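# Tuck the end wall's top flap tabs into the box floor

## Task

On the end of the box whose wall stands upright, fold that wall's top flap over and press both of its tabs all the way down into the floor slots. At the finish, that end wall and both long side walls must stand upright, the corner flaps at that end must be tucked inward, and the box must rest on its base. None of this may depend on the robot still holding it: the result must stay in place by itself.

## Robot and tools

Robot: two arms, left_arm and right_arm, each with a parallel two-finger gripper. Their bases sit in the scene frame at left_arm (-0.049, +0.239, 0) with quat_wxyz (+0.997, 0, 0, -0.082) and right_arm (+0.015, -0.299, 0) with quat_wxyz (+0.995, 0, 0, +0.100). Scene frame: origin on the table top midway between the arms, +x out over the table, +z up, left_arm on the +y side. The names left and right refer to the arms only, not to image sides.

Gripper frame: fingers point along the gripper's +z axis and close along its y axis. The reported end_effector_position is the point between the finger pads, roughly 1 cm short of the fingertips. Orientation is a quaternion in w, x, y, z order.

execute_actions(actions): actions is a list of up to 15 actions; each action is a list of up to 15 rows; each row runs for one control step of 1/30 s, and if an action has fewer than 15 rows its last row repeats to fill 15 steps. Every row holds 16 numbers even when one arm is idle: left_arm x, y, z (metres), qw, qx, qy, qz, opening, then the same eight for right_arm. These are absolute target poses in the scene frame, not offsets. Opening runs from -1 (closed) to +1 (fully open, 0.094 m). An action is rejected for both arms if any target lies more than 0.6 m from that gripper's current position along any of its own axes; if the first action fails this against the latest reported state, or any action is malformed, nothing runs. An empty list just returns the current state and images. To hold an orientation steady, repeat the same commanded quaternion every row instead of copying the slightly drifted reported one.

Per step the controller clips each commanded pose to within 70 mm and 16 degrees of the measured pose, then solves inverse kinematics, favouring position over orientation. Far targets therefore need several actions; after an action the arm travels at most to its last clipped pose. Expect final positions a centimetre or more off, usually too low. Elbows cannot fully straighten.

move(target, speed, blocking): target is one 16-number row as above, an absolute pose per arm in the scene frame. Both grippers travel in straight lines and arrive together; duration 0.5 to 10 s, cut off at 10 s. speed is the path's top speed in m/s, 0.002 to 0.5 (default 0.25), rotation limited to twice that in rad/s. Openings are applied at the start. Paths ignore obstacles and the other arm; grippers lag and may overshoot speed, especially with a nearly straight arm. Faster contact and targets set deeper past a surface press harder. With blocking=false the result comes after 0.5 s while motion continues; until a result shows it ended, call wait or stop before sending new rows or moves. The result adds a move: line giving the ending (done, off_target, moving, held, fault) and limits (paced = pose was clipped; held = a check blocked some steps, after which the arm may jump faster), plus each gripper's distance to its pose.

wait(seconds): 0 to 10; arms hold their last command; returns early if a running move ends. stop(): brakes a running move; needs some room, more at speed; fingers continue. zoom_image(camera, region): enlarges [x0, y0, x1, y1] pixels (max 504 by 504) of one camera's latest image; cameras are cam_head_left, cam_head_right, cam_high, cam_low, cam_left_wrist, cam_right_wrist, all 504x504. read_manual(section) returns only licence texts. finished_scene(scene) ends the given scene irreversibly and reports success; the goal must hold without the robot.

Results: a state line left_arm: … | right_arm: … with each gripper's position and quaternion (printed position may be off, more at long reach), Hand target lines (the pose now being driven toward), grip_measured (finger opening on the command scale; last joint value gives metres; each gripper may read up to about 1 mm off), step readings with HELD marking steps where an arm was held back, pose unreachable lines when the clearance check altered a command, FAULT lines, MOTOR HOT warnings, and camera images plus any changed calibration.

Gripping: command an opening below grip_measured, about 0.03 lower for a firm hold, less for a light one. Pad force is about 50 to 62 N, less on thin parts under 2 mm. To keep an arm still, resend its full last reported pose and intended opening each call.

Cautions: do not let the arms collide or press each other; avoid slams, drops and very hard pushes; do not knock anything off the table. Held parts may occasionally be tugged by outside disturbances. Holding loads heats motors: warning from 75 °C, a 10 s stop of that arm at 90 °C, and at 100 °C the arm goes limp and falls. The simulation keeps running while you think, with the robot holding its last command. Joint ranges (rad): waist -2.618 to 3.054, shoulder 0 to 3.142, elbow 0 to 3.142, wrist pitch and yaw -1.571 to 1.571, wrist roll -2.094 to 2.094.

Each tool is called after "Request:" as a command line: name --argument value for each argument, lists and objects as JSON in quotes; but a table of rows of numbers goes row by row, as --pt "numbers of a row", without its own name.

## Session

Request:
execute_actions --actions '[]'

Scene clock: 0.00 s.
left_arm: end_effector_position=(+0.3245, +0.1694, +0.4013) grip_measured=+1.000 end_effector_quat_wxyz=(+0.698, +0.074, +0.709, -0.062) | right_arm: end_effector_position=(+0.3949, -0.2268, +0.4009) grip_measured=+1.000 end_effector_quat_wxyz=(+0.699, -0.064, +0.709, +0.068)
Joint positions: left_arm=[-0.016  1.041  1.037 -0.014  0.013  0.016  0.094] | right_arm=[-0.015  1.064  1.044  0.006 -0.003  0.007  0.094]
Joint velocities: left_arm=[-0.007 -0.012  0.022  0.007 -0.022 -0.051  0.   ] | right_arm=[-0.007 -0.017 -0.007 -0.022  0.007 -0.11   0.   ]
Motor temperatures (°C, as the motors report them): left_arm=[23 22 21 24 21 19] | right_arm=[23 24 22 25 20 20]
Hand target (left_arm): +0.323, +0.170, +0.400; +0.695, +0.074, +0.713, -0.062
Hand target (right_arm): +0.393, -0.227, +0.406; +0.702, -0.063, +0.706, +0.069

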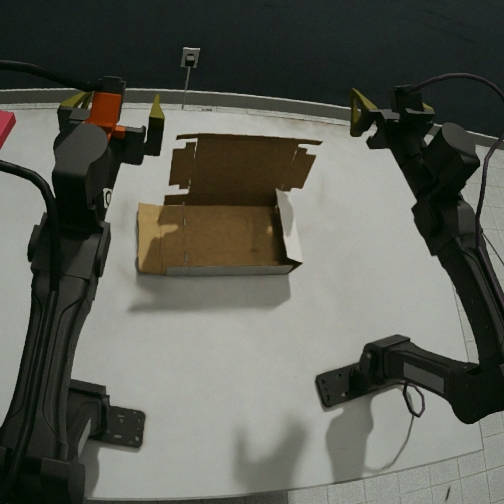

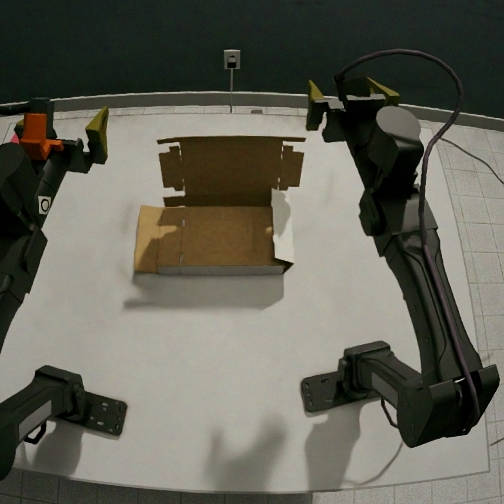

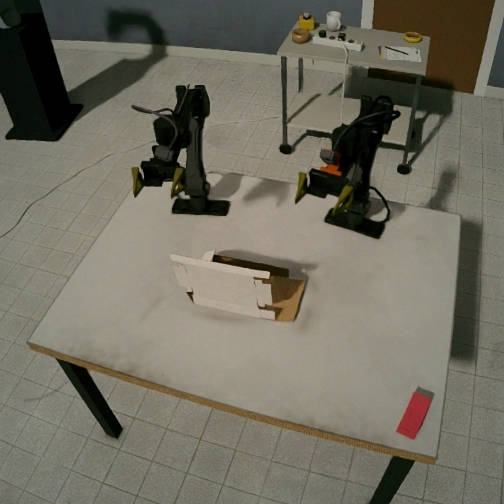

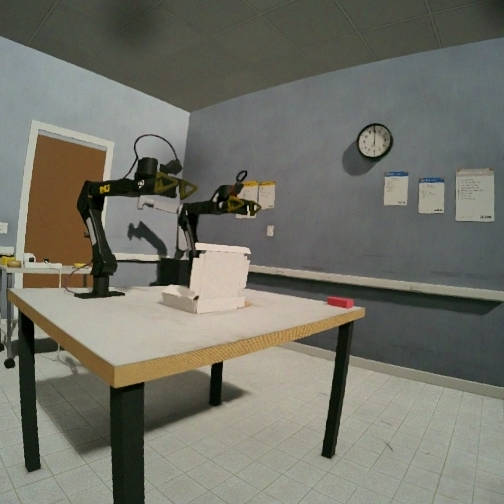

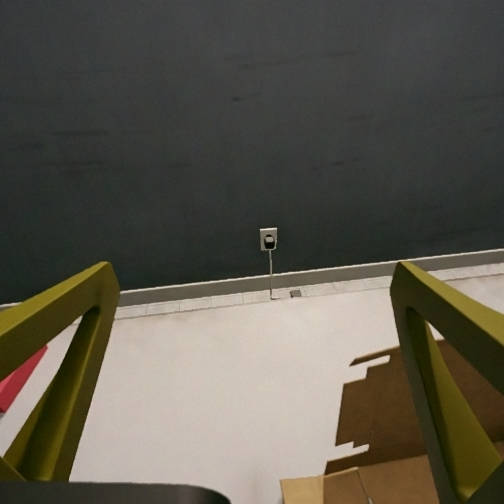

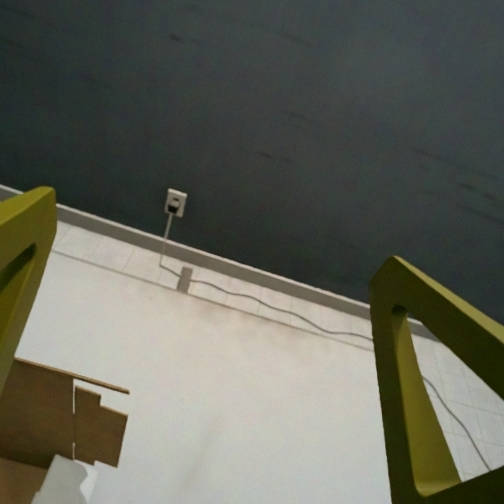

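Request:
move --target '[0.245,0.02,0.11,0.212,0.675,0.675,-0.212,-0.1,0.32,-0.195,0.13,0.293,0.065,0.931,0.206,0.3]' --speed 0.3

Scene clock: 5.87 s.
left_arm: end_effector_position=(+0.2397, +0.0269, +0.1126) grip_measured=-0.098 end_effector_quat_wxyz=(+0.225, +0.667, +0.676, -0.216) | right_arm: end_effector_position=(+0.3193, -0.1931, +0.1378) grip_measured=+0.302 end_effector_quat_wxyz=(+0.307, +0.061, +0.928, +0.204)
Joint positions: left_arm=[-0.195  1.651  1.179 -0.829  0.581  1.117  0.042] | right_arm=[ 0.021  1.128  0.74  -0.45  -0.204  0.431  0.061]
Joint velocities: left_arm=[-0.002 -0.007  0.002 -0.081 -0.007 -0.022 -0.   ] | right_arm=[-0.002 -0.002  0.002  0.007  0.051 -0.007  0.   ]
Motor temperatures (°C, as the motors report them): left_arm=[23 22 22 25 21 19] | right_arm=[23 24 23 26 20 20]
Hand target (left_arm): +0.238, +0.024, +0.115; +0.221, +0.673, +0.671, -0.219
Hand target (right_arm): +0.316, -0.195, +0.131; +0.293, +0.068, +0.931, +0.205
Off the commanded pose (left_arm): 0.009 m, 2 deg.
Off the commanded pose (right_arm): 0.008 m, 2 deg.
move: done
camera_calibration (this result's frames):
cam_left_wrist: T_world_to_cam=[[-0.997908, -0.0303844, -0.057063, 0.244814], [-0.0314696, 0.999339, 0.0182159, -0.00569897], [0.0564718, 0.0199736, -0.998204, 0.217], [0, 0, 0, 1]] pos_world=[0.231868, 0.00879946, 0.230684]
cam_right_wrist: T_world_to_cam=[[0.208469, -0.959109, -0.191441, -0.231105], [-0.971676, -0.225383, 0.0710525, 0.258041], [-0.111295, 0.171207, -0.978929, 0.30291], [0, 0, 0, 1]] pos_world=[0.332623, -0.215358, 0.23395]

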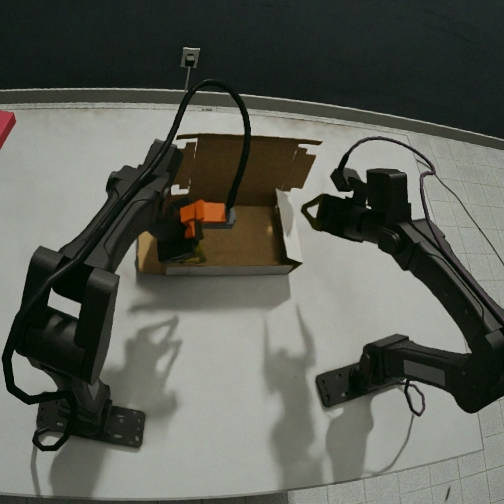

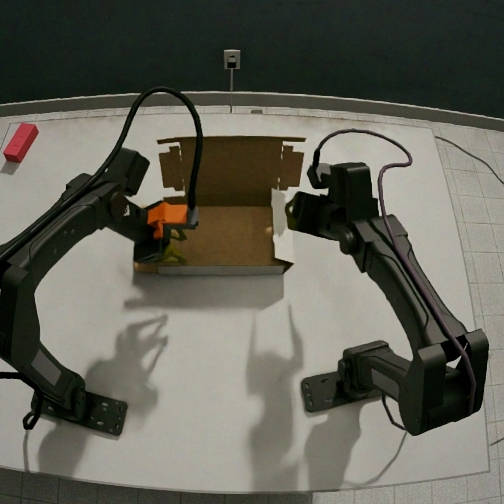

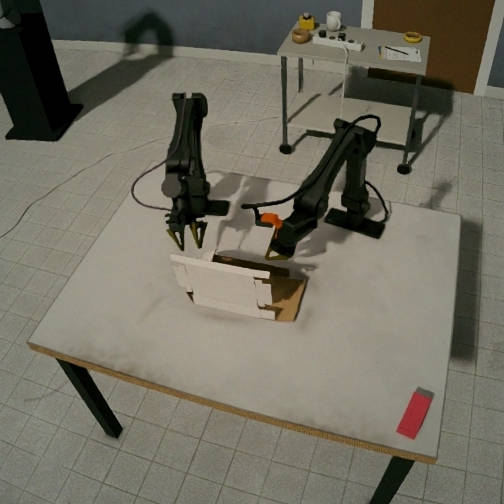

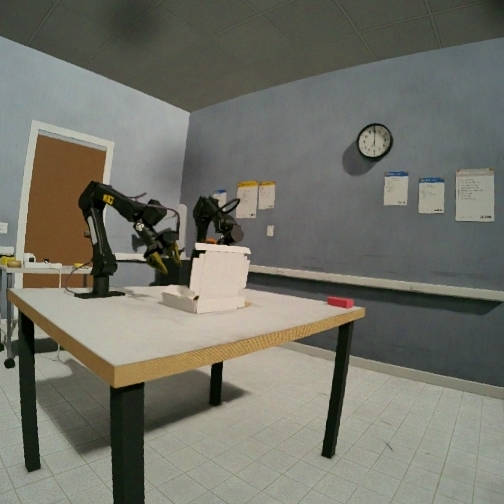

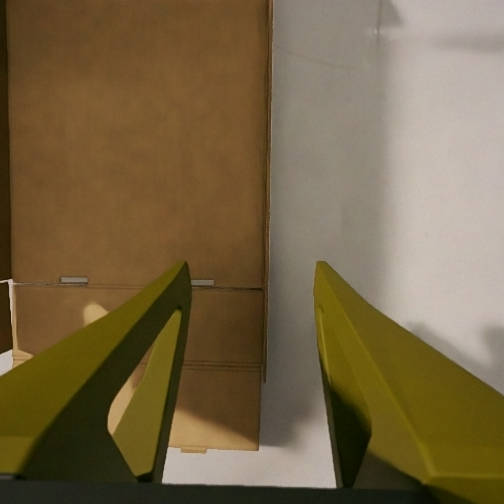

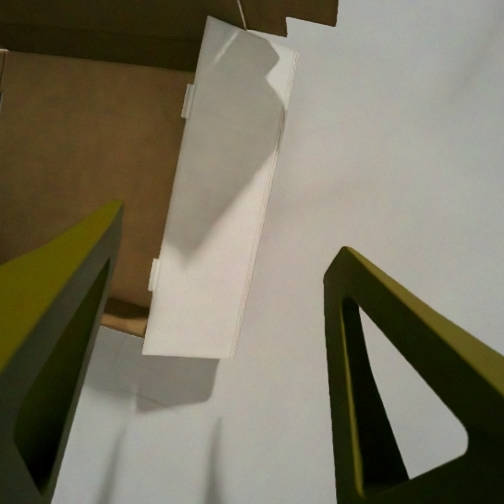

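Request:
move --target '[0.228,0.008,0.02,0.212,0.675,0.675,-0.212,-0.3,0.318,-0.195,0.058,0.282,0.103,0.897,0.326,0.07]' --speed 0.12

Scene clock: 12.07 s.
left_arm: end_effector_position=(+0.2360, +0.0094, +0.0280) grip_measured=-0.298 end_effector_quat_wxyz=(+0.224, +0.675, +0.672, -0.204) | right_arm: end_effector_position=(+0.3171, -0.1947, +0.0618) grip_measured=+0.073 end_effector_quat_wxyz=(+0.285, +0.099, +0.897, +0.322)
Joint positions: left_arm=[-0.262  1.779  0.966 -0.447  0.541  1.062  0.033] | right_arm=[-0.147  1.288  0.425  0.055 -0.513  0.483  0.05 ]
Joint velocities: left_arm=[-0.007 -0.002 -0.037 -0.037  0.022  0.022 -0.001] | right_arm=[-0.012 -0.012  0.002 -0.066  0.051 -0.022  0.   ]
Motor temperatures (°C, as the motors report them): left_arm=[23 23 23 25 21 19] | right_arm=[23 24 24 27 20 20]
Hand target (left_arm): +0.227, +0.009, +0.020; +0.211, +0.675, +0.675, -0.212
Hand target (right_arm): +0.316, -0.195, +0.059; +0.281, +0.103, +0.896, +0.327
Off the commanded pose (left_arm): 0.011 m, 2 deg.
Off the commanded pose (right_arm): 0.004 m, 1 deg.
move: off_target (left_arm)
camera_calibration (this result's frames):
cam_left_wrist: T_world_to_cam=[[-0.996807, -0.0173459, -0.0779481, 0.235985], [-0.0202329, 0.999132, 0.0364015, 0.0100582], [0.0772491, 0.0378624, -0.996293, 0.127979], [0, 0, 0, 1]] pos_world=[0.225549, -0.0108017, 0.145533]
cam_right_wrist: T_world_to_cam=[[0.207858, -0.876221, -0.434778, -0.215377], [-0.968674, -0.24614, 0.0329516, 0.258304], [-0.135889, 0.414309, -0.899935, 0.278802], [0, 0, 0, 1]] pos_world=[0.332867, -0.240649, 0.148751]

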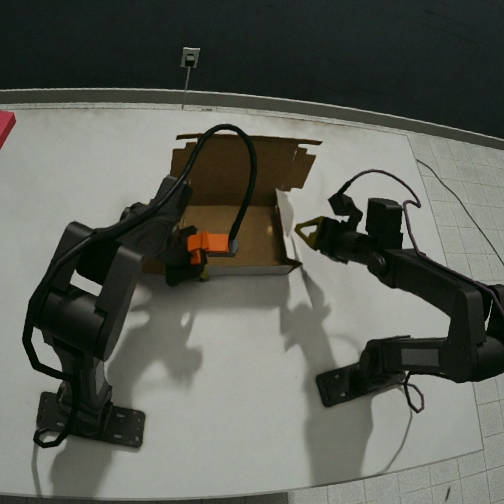

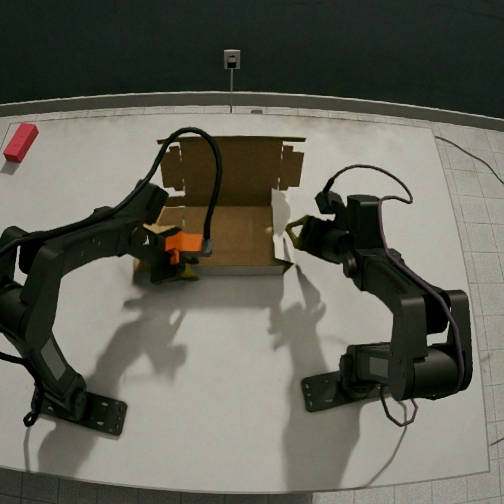

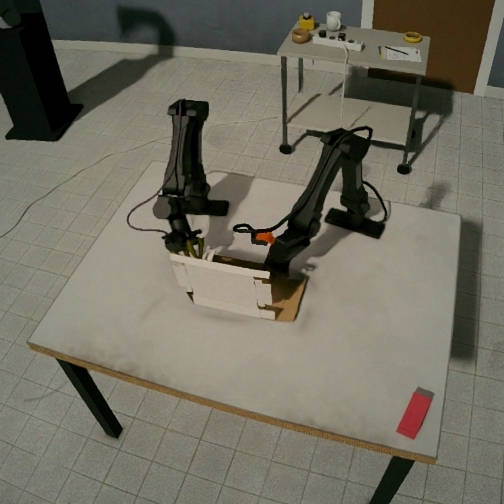

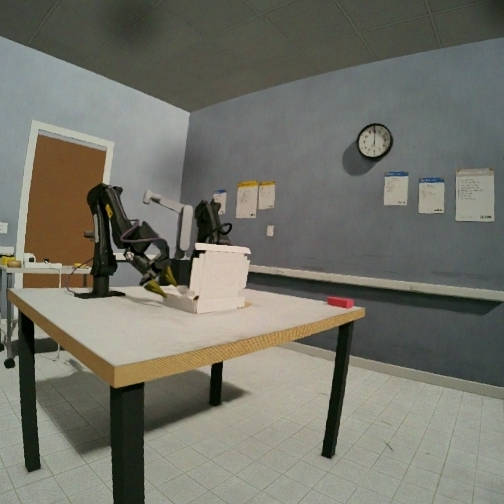

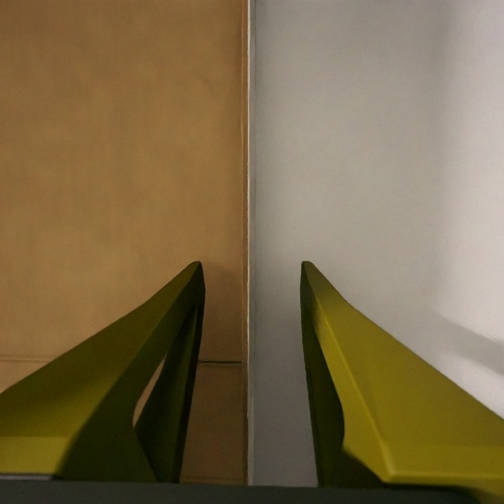

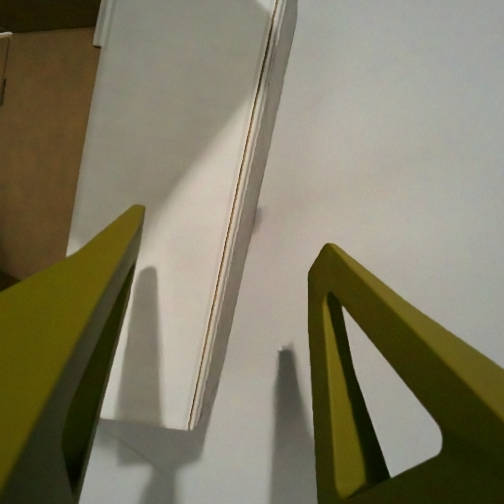

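Request:
move --target '[0.232,0.008,0.022,0.212,0.675,0.675,-0.212,-1,0.32,-0.138,0.056,0.282,0.103,0.897,0.326,0.07]' --speed 0.035

Request:
zoom_image --camera "cam_low" --region '[140, 250, 230, 330]'

Scene clock: 16.67 s.
left_arm: end_effector_position=(+0.2392, +0.0124, +0.0271) grip_measured=-0.981 end_effector_quat_wxyz=(+0.222, +0.666, +0.684, -0.200) | right_arm: end_effector_position=(+0.3304, -0.1582, +0.0608) grip_measured=+0.073 end_effector_quat_wxyz=(+0.317, +0.116, +0.894, +0.295)
Joint positions: left_arm=[-0.256  1.779  0.966 -0.444  0.528  1.038  0.001] | right_arm=[ 0.084  1.345  0.425  0.217 -0.261  0.664  0.05 ]
Joint velocities: left_arm=[ 0.012  0.002  0.002 -0.066 -0.095 -0.11   0.001] | right_arm=[-0.007 -0.002 -0.017  0.007 -0.007  0.022  0.   ]
Motor temperatures (°C, as the motors report them): left_arm=[23 24 23 25 21 19] | right_arm=[23 24 24 28 21 20]
Hand target (left_arm): +0.232, +0.008, +0.022; +0.212, +0.674, +0.675, -0.212
Hand target (right_arm): +0.320, -0.140, +0.056; +0.282, +0.103, +0.897, +0.323
Off the commanded pose (left_arm): 0.010 m, 2 deg.
Off the commanded pose (right_arm): 0.023 m, 6 deg.
move: off_target (right_arm)
camera_calibration (this result's frames):
cam_left_wrist: T_world_to_cam=[[-0.996274, -0.0465856, -0.0725833, 0.239242], [-0.0499666, 0.997715, 0.0454825, 0.0140682], [0.0702986, 0.0489398, -0.996325, 0.128289], [0, 0, 0, 1]] pos_world=[0.230035, -0.00916924, 0.144543]
cam_right_wrist: T_world_to_cam=[[0.166602, -0.906172, -0.388711, -0.180523], [-0.983613, -0.18029, -0.00128073, 0.297648], [-0.0689201, 0.382554, -0.921359, 0.238682], [0, 0, 0, 1]] pos_world=[0.339296, -0.201231, 0.150122]

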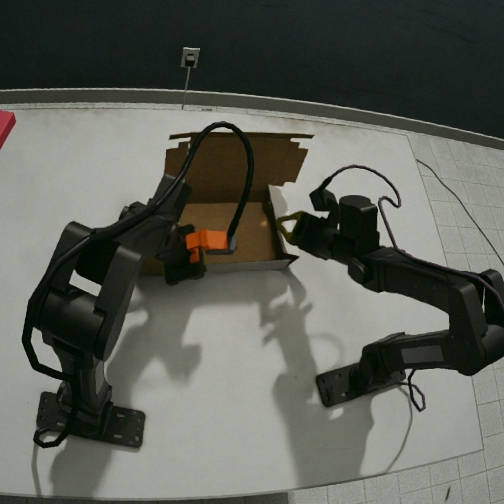

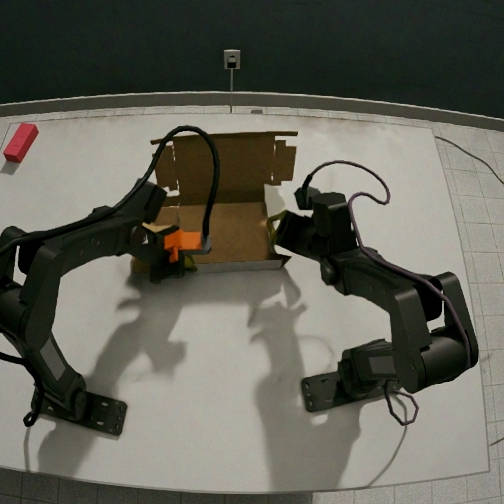

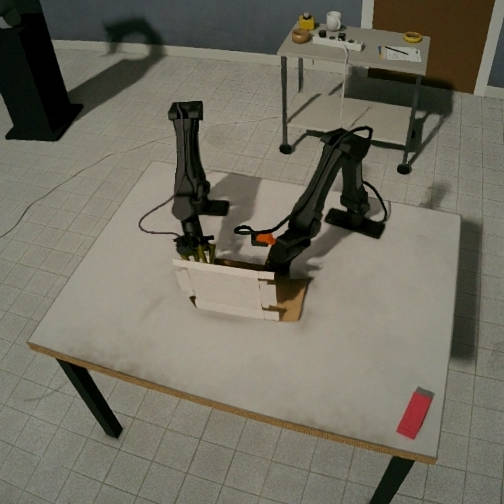

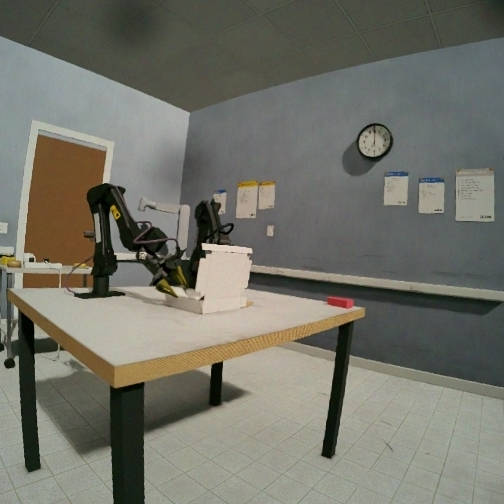

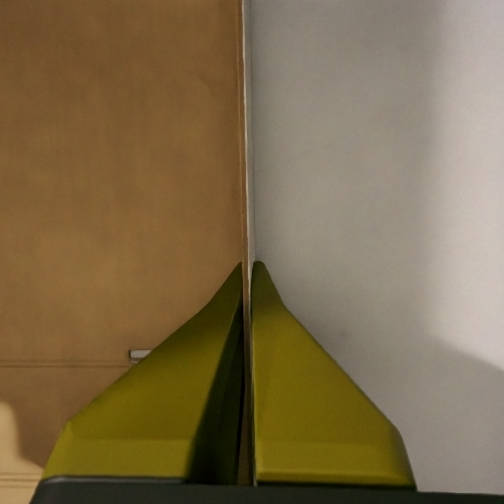

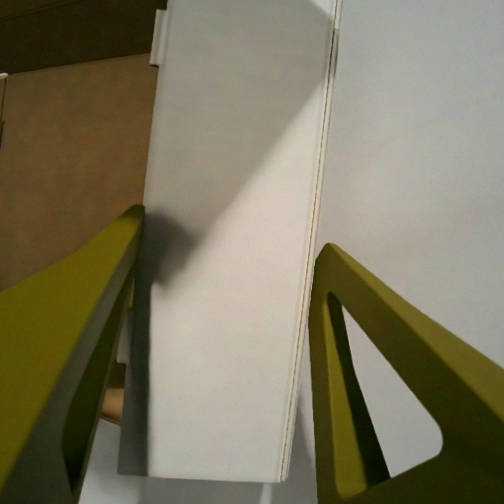

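Region (140, 250, 230, 330) of cam_low's 504x504 image, scaled by 5.600, with more detail than that image has.

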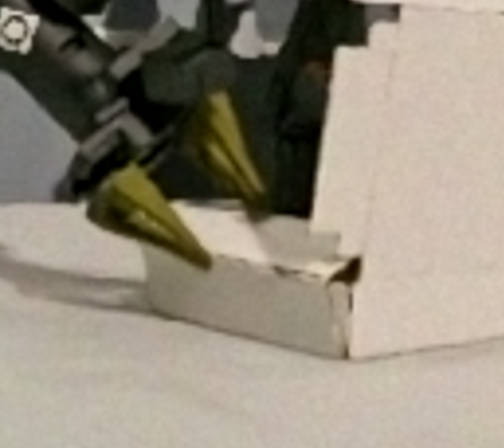

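Request:
move --target '[0.232,0.008,0.022,0.212,0.675,0.675,-0.212,-1,0.315,-0.168,0.05,0.282,0.103,0.897,0.326,0.55]' --speed 0.04

Request:
move --target '[0.232,0.008,0.022,0.212,0.675,0.675,-0.212,-1,0.315,-0.118,0.056,0.282,0.103,0.897,0.326,0.55]' --speed 0.03

Request:
zoom_image --camera "cam_low" --region '[140, 250, 230, 330]'

Scene clock: 21.33 s.
left_arm: end_effector_position=(+0.2405, +0.0118, +0.0278) grip_measured=-0.981 end_effector_quat_wxyz=(+0.227, +0.669, +0.679, -0.198) | right_arm: end_effector_position=(+0.3208, -0.1659, +0.0551) grip_measured=+0.547 end_effector_quat_wxyz=(+0.292, +0.104, +0.893, +0.327)
Joint positions: left_arm=[-0.256  1.779  0.966 -0.437  0.53   1.048  0.001] | right_arm=[-0.008  1.345  0.398  0.21  -0.413  0.609  0.073]
Joint velocities: left_arm=[-0.007  0.002 -0.002  0.051  0.007 -0.022  0.001] | right_arm=[-0.012 -0.012  0.002 -0.051 -0.081 -0.007  0.001]
Motor temperatures (°C, as the motors report them): left_arm=[23 24 23 25 21 19] | right_arm=[23 24 24 28 21 20]
Hand target (left_arm): +0.232, +0.008, +0.022; +0.212, +0.674, +0.675, -0.212
Hand target (right_arm): +0.315, -0.168, +0.050; +0.282, +0.104, +0.896, +0.326
Off the commanded pose (left_arm): 0.011 m, 2 deg.
Off the commanded pose (right_arm): 0.008 m, 1 deg.
move: off_target (left_arm)
camera_calibration (this result's frames):
cam_left_wrist: T_world_to_cam=[[-0.995711, -0.0384361, -0.0841551, 0.240684], [-0.0420215, 0.998265, 0.0412545, 0.0128555], [0.0824234, 0.0446139, -0.995598, 0.126047], [0, 0, 0, 1]] pos_world=[0.229803, -0.00920565, 0.145217]
cam_right_wrist: T_world_to_cam=[[0.204038, -0.872672, -0.443635, -0.191524], [-0.971614, -0.235942, 0.0172522, 0.272701], [-0.119728, 0.427522, -0.896041, 0.258051], [0, 0, 0, 1]] pos_world=[0.334934, -0.213118, 0.141553]

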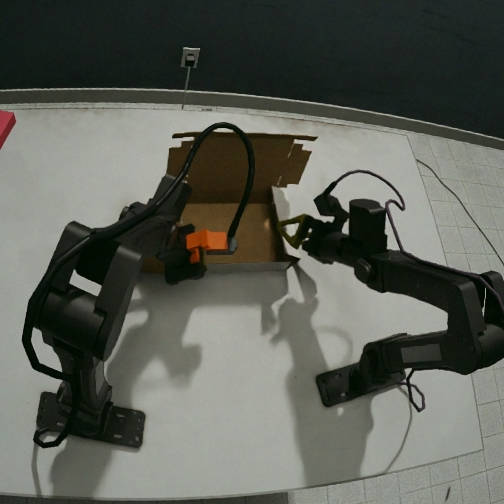

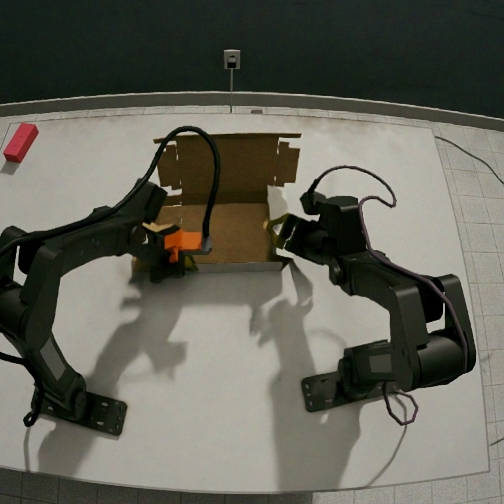

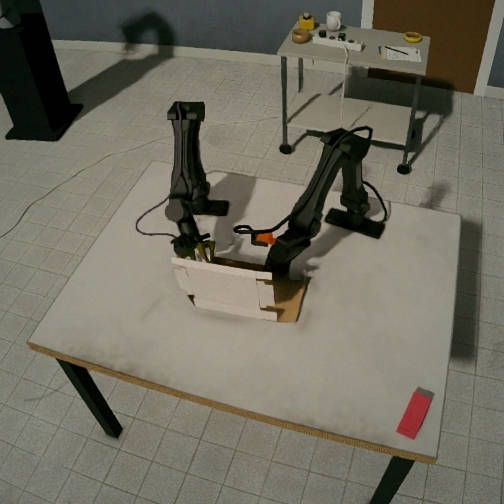

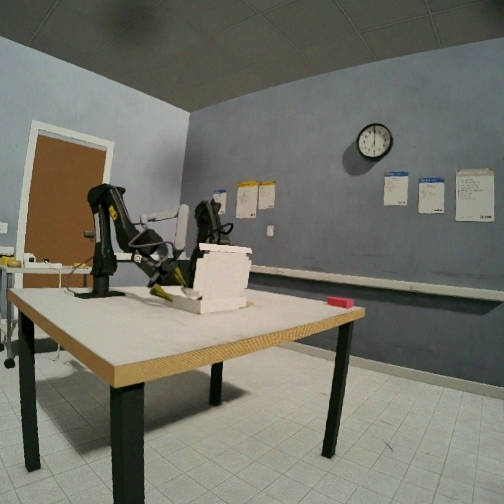

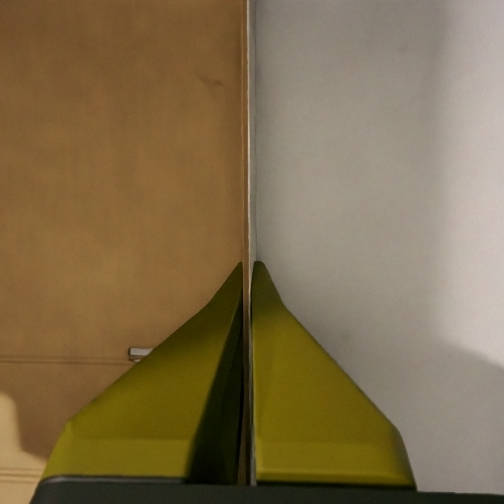

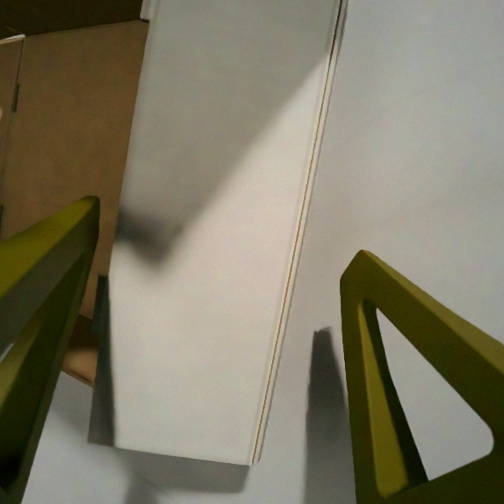

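Scene clock: 23.20 s.
left_arm: end_effector_position=(+0.2393, +0.0125, +0.0273) grip_measured=-0.981 end_effector_quat_wxyz=(+0.224, +0.669, +0.680, -0.199) | right_arm: end_effector_position=(+0.3150, -0.1427, +0.0442) grip_measured=+0.548 end_effector_quat_wxyz=(+0.294, +0.125, +0.904, +0.283)
Joint positions: left_arm=[-0.256  1.779  0.966 -0.444  0.529  1.048  0.001] | right_arm=[ 0.182  1.368  0.407  0.215 -0.183  0.736  0.073]
Joint velocities: left_arm=[ 0.017  0.007  0.017 -0.007 -0.051  0.007  0.   ] | right_arm=[ 0.002 -0.017 -0.012 -0.051 -0.007  0.022  0.   ]
Motor temperatures (°C, as the motors report them): left_arm=[23 24 23 25 21 19] | right_arm=[23 24 24 28 21 20]
Hand target (left_arm): +0.232, +0.008, +0.022; +0.212, +0.674, +0.675, -0.212
Hand target (right_arm): +0.314, -0.120, +0.056; +0.282, +0.102, +0.897, +0.323
Off the commanded pose (left_arm): 0.010 m, 2 deg.
Off the commanded pose (right_arm): 0.027 m, 6 deg.
move: off_target (right_arm)
camera_calibration (this result's frames):
cam_left_wrist: T_world_to_cam=[[-0.996165, -0.0387178, -0.0784618, 0.239434], [-0.0423204, 0.9981, 0.0447855, 0.0121434], [0.0765787, 0.0479343, -0.995911, 0.126965], [0, 0, 0, 1]] pos_world=[0.229307, -0.00893599, 0.144689]
cam_right_wrist: T_world_to_cam=[[0.138242, -0.914275, -0.380776, -0.162907], [-0.98335, -0.172496, 0.0571702, 0.283808], [-0.117952, 0.366533, -0.922898, 0.229644], [0, 0, 0, 1]] pos_world=[0.328689, -0.184158, 0.133681]

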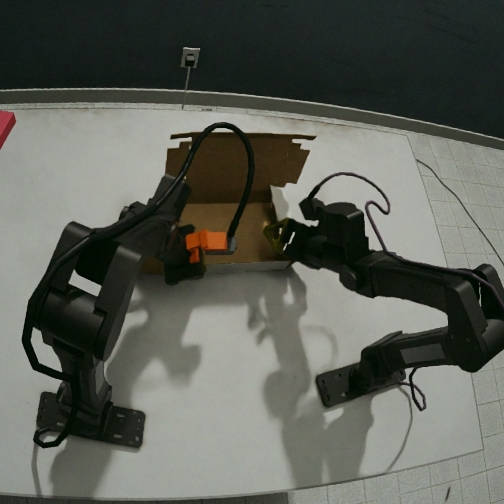

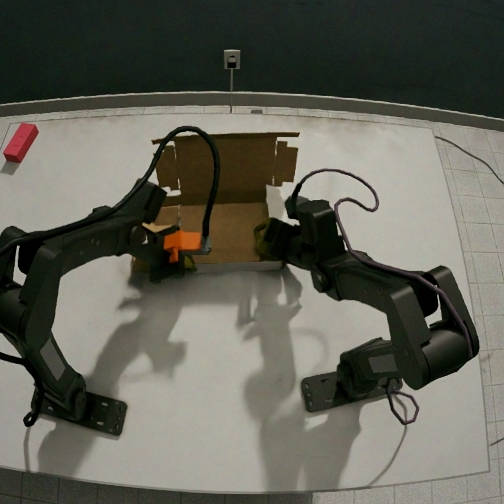

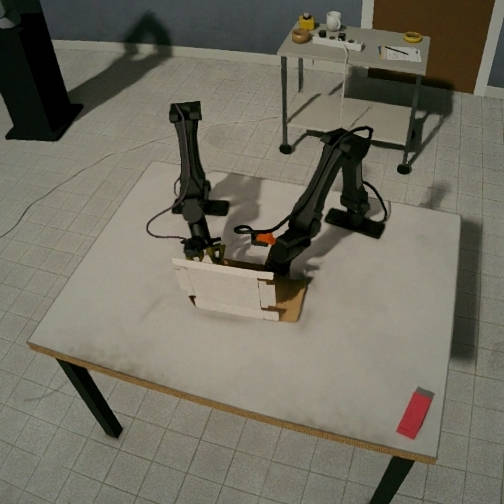

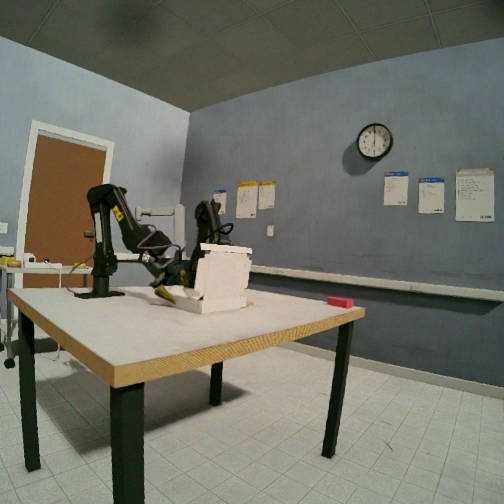

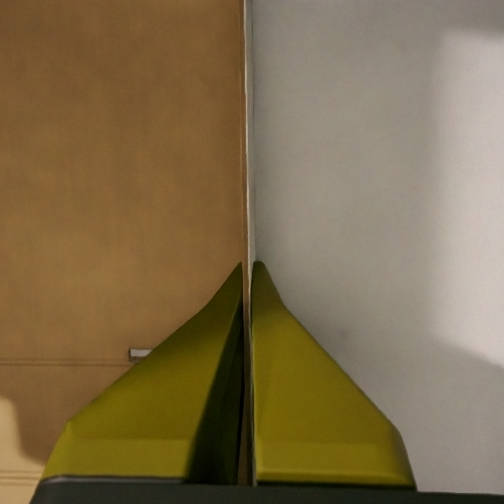

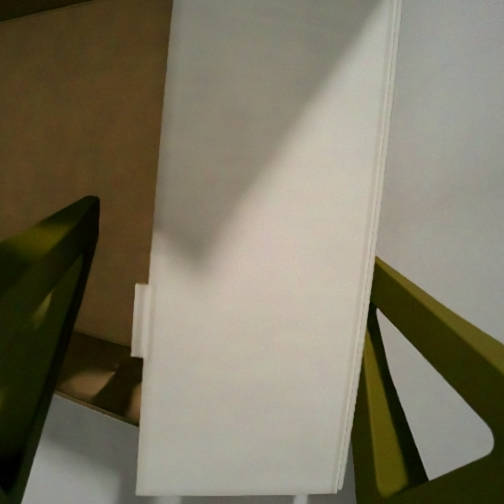

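Region (140, 250, 230, 330) of cam_low's 504x504 image, scaled by 5.600, with more detail than that image has.

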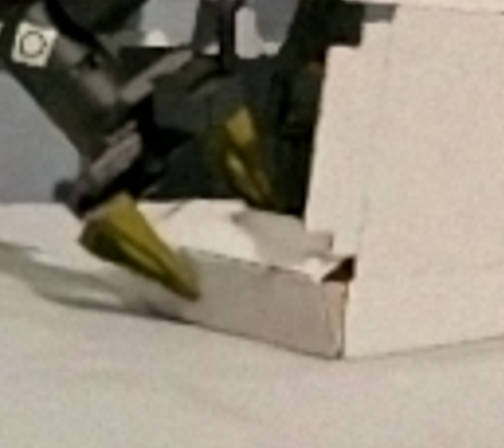

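Request:
move --target '[0.232,0.008,0.022,0.212,0.675,0.675,-0.212,-1,0.318,-0.112,0.073,0.293,0.065,0.931,0.206,0.5]' --speed 0.04

Request:
zoom_image --camera "cam_low" --region '[140, 250, 230, 330]'

Scene clock: 29.03 s.
left_arm: end_effector_position=(+0.2388, +0.0095, +0.0295) grip_measured=-0.981 end_effector_quat_wxyz=(+0.230, +0.673, +0.672, -0.205) | right_arm: end_effector_position=(+0.3083, -0.1417, +0.0501) grip_measured=+0.503 end_effector_quat_wxyz=(+0.279, +0.086, +0.944, +0.154)
Joint positions: left_arm=[-0.255  1.779  0.966 -0.438  0.549  1.062  0.001] | right_arm=[ 0.327  1.368  0.592 -0.15   0.068  0.685  0.071]
Joint velocities: left_arm=[ 0.012  0.002 -0.002 -0.007 -0.066 -0.066 -0.   ] | right_arm=[-0.002  0.012 -0.002 -0.125 -0.007 -0.022 -0.   ]
Motor temperatures (°C, as the motors report them): left_arm=[23 24 23 25 21 19] | right_arm=[23 25 25 29 21 20]
Hand target (left_arm): +0.232, +0.008, +0.022; +0.212, +0.674, +0.675, -0.212
Hand target (right_arm): +0.317, -0.114, +0.074; +0.294, +0.064, +0.932, +0.204
Off the commanded pose (left_arm): 0.010 m, 2 deg.
Off the commanded pose (right_arm): 0.039 m, 7 deg.
move: off_target (right_arm)
camera_calibration (this result's frames):
cam_left_wrist: T_world_to_cam=[[-0.996224, -0.0229215, -0.0837457, 0.238991], [-0.025103, 0.99937, 0.0250898, 0.0114806], [0.0831178, 0.0270973, -0.996171, 0.127967], [0, 0, 0, 1]] pos_world=[0.227741, -0.00946287, 0.147203]
cam_right_wrist: T_world_to_cam=[[0.13486, -0.982855, -0.125731, -0.180351], [-0.974315, -0.15463, 0.163705, 0.271413], [-0.18034, 0.100425, -0.978464, 0.218218], [0, 0, 0, 1]] pos_world=[0.328117, -0.157205, 0.146411]

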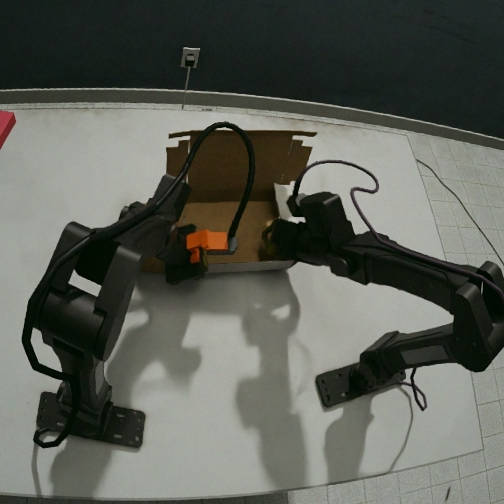

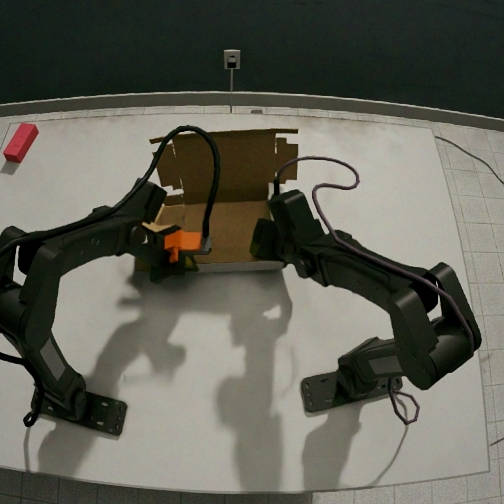

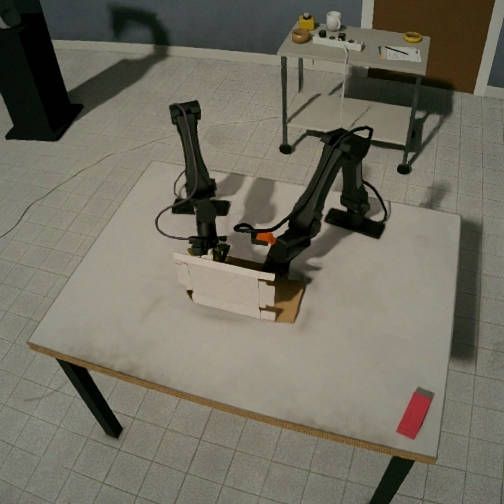

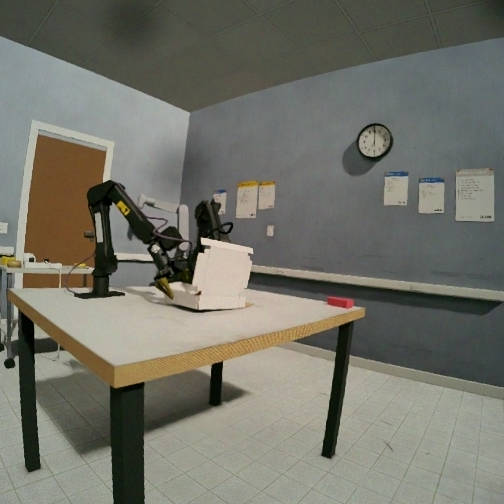

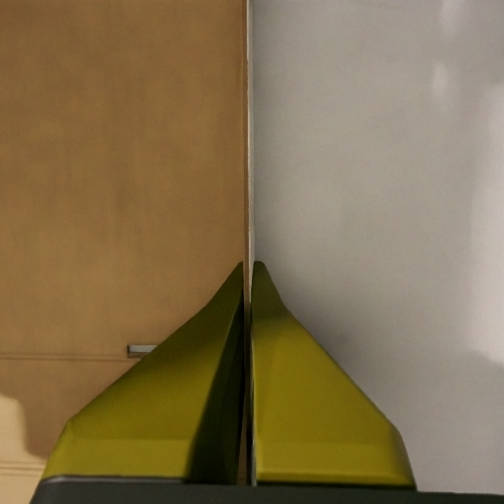

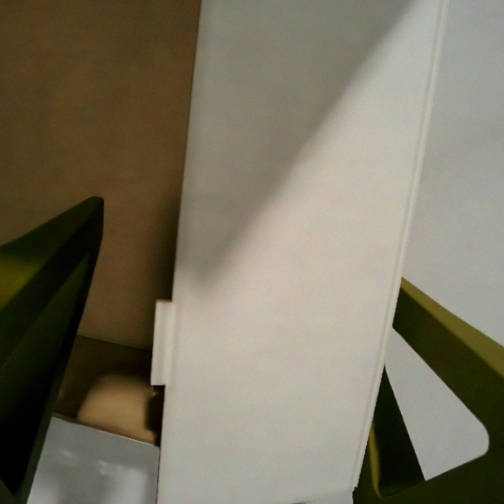

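Region (140, 250, 230, 330) of cam_low's 504x504 image, scaled by 5.600, with more detail than that image has.

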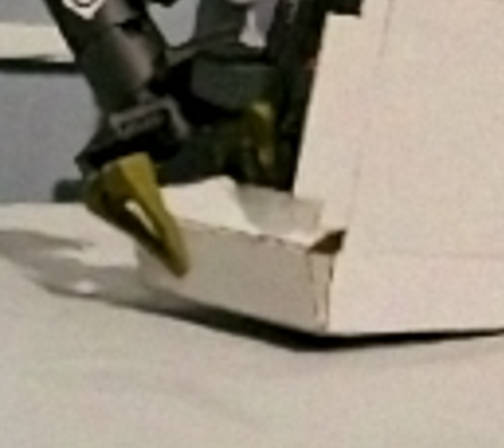

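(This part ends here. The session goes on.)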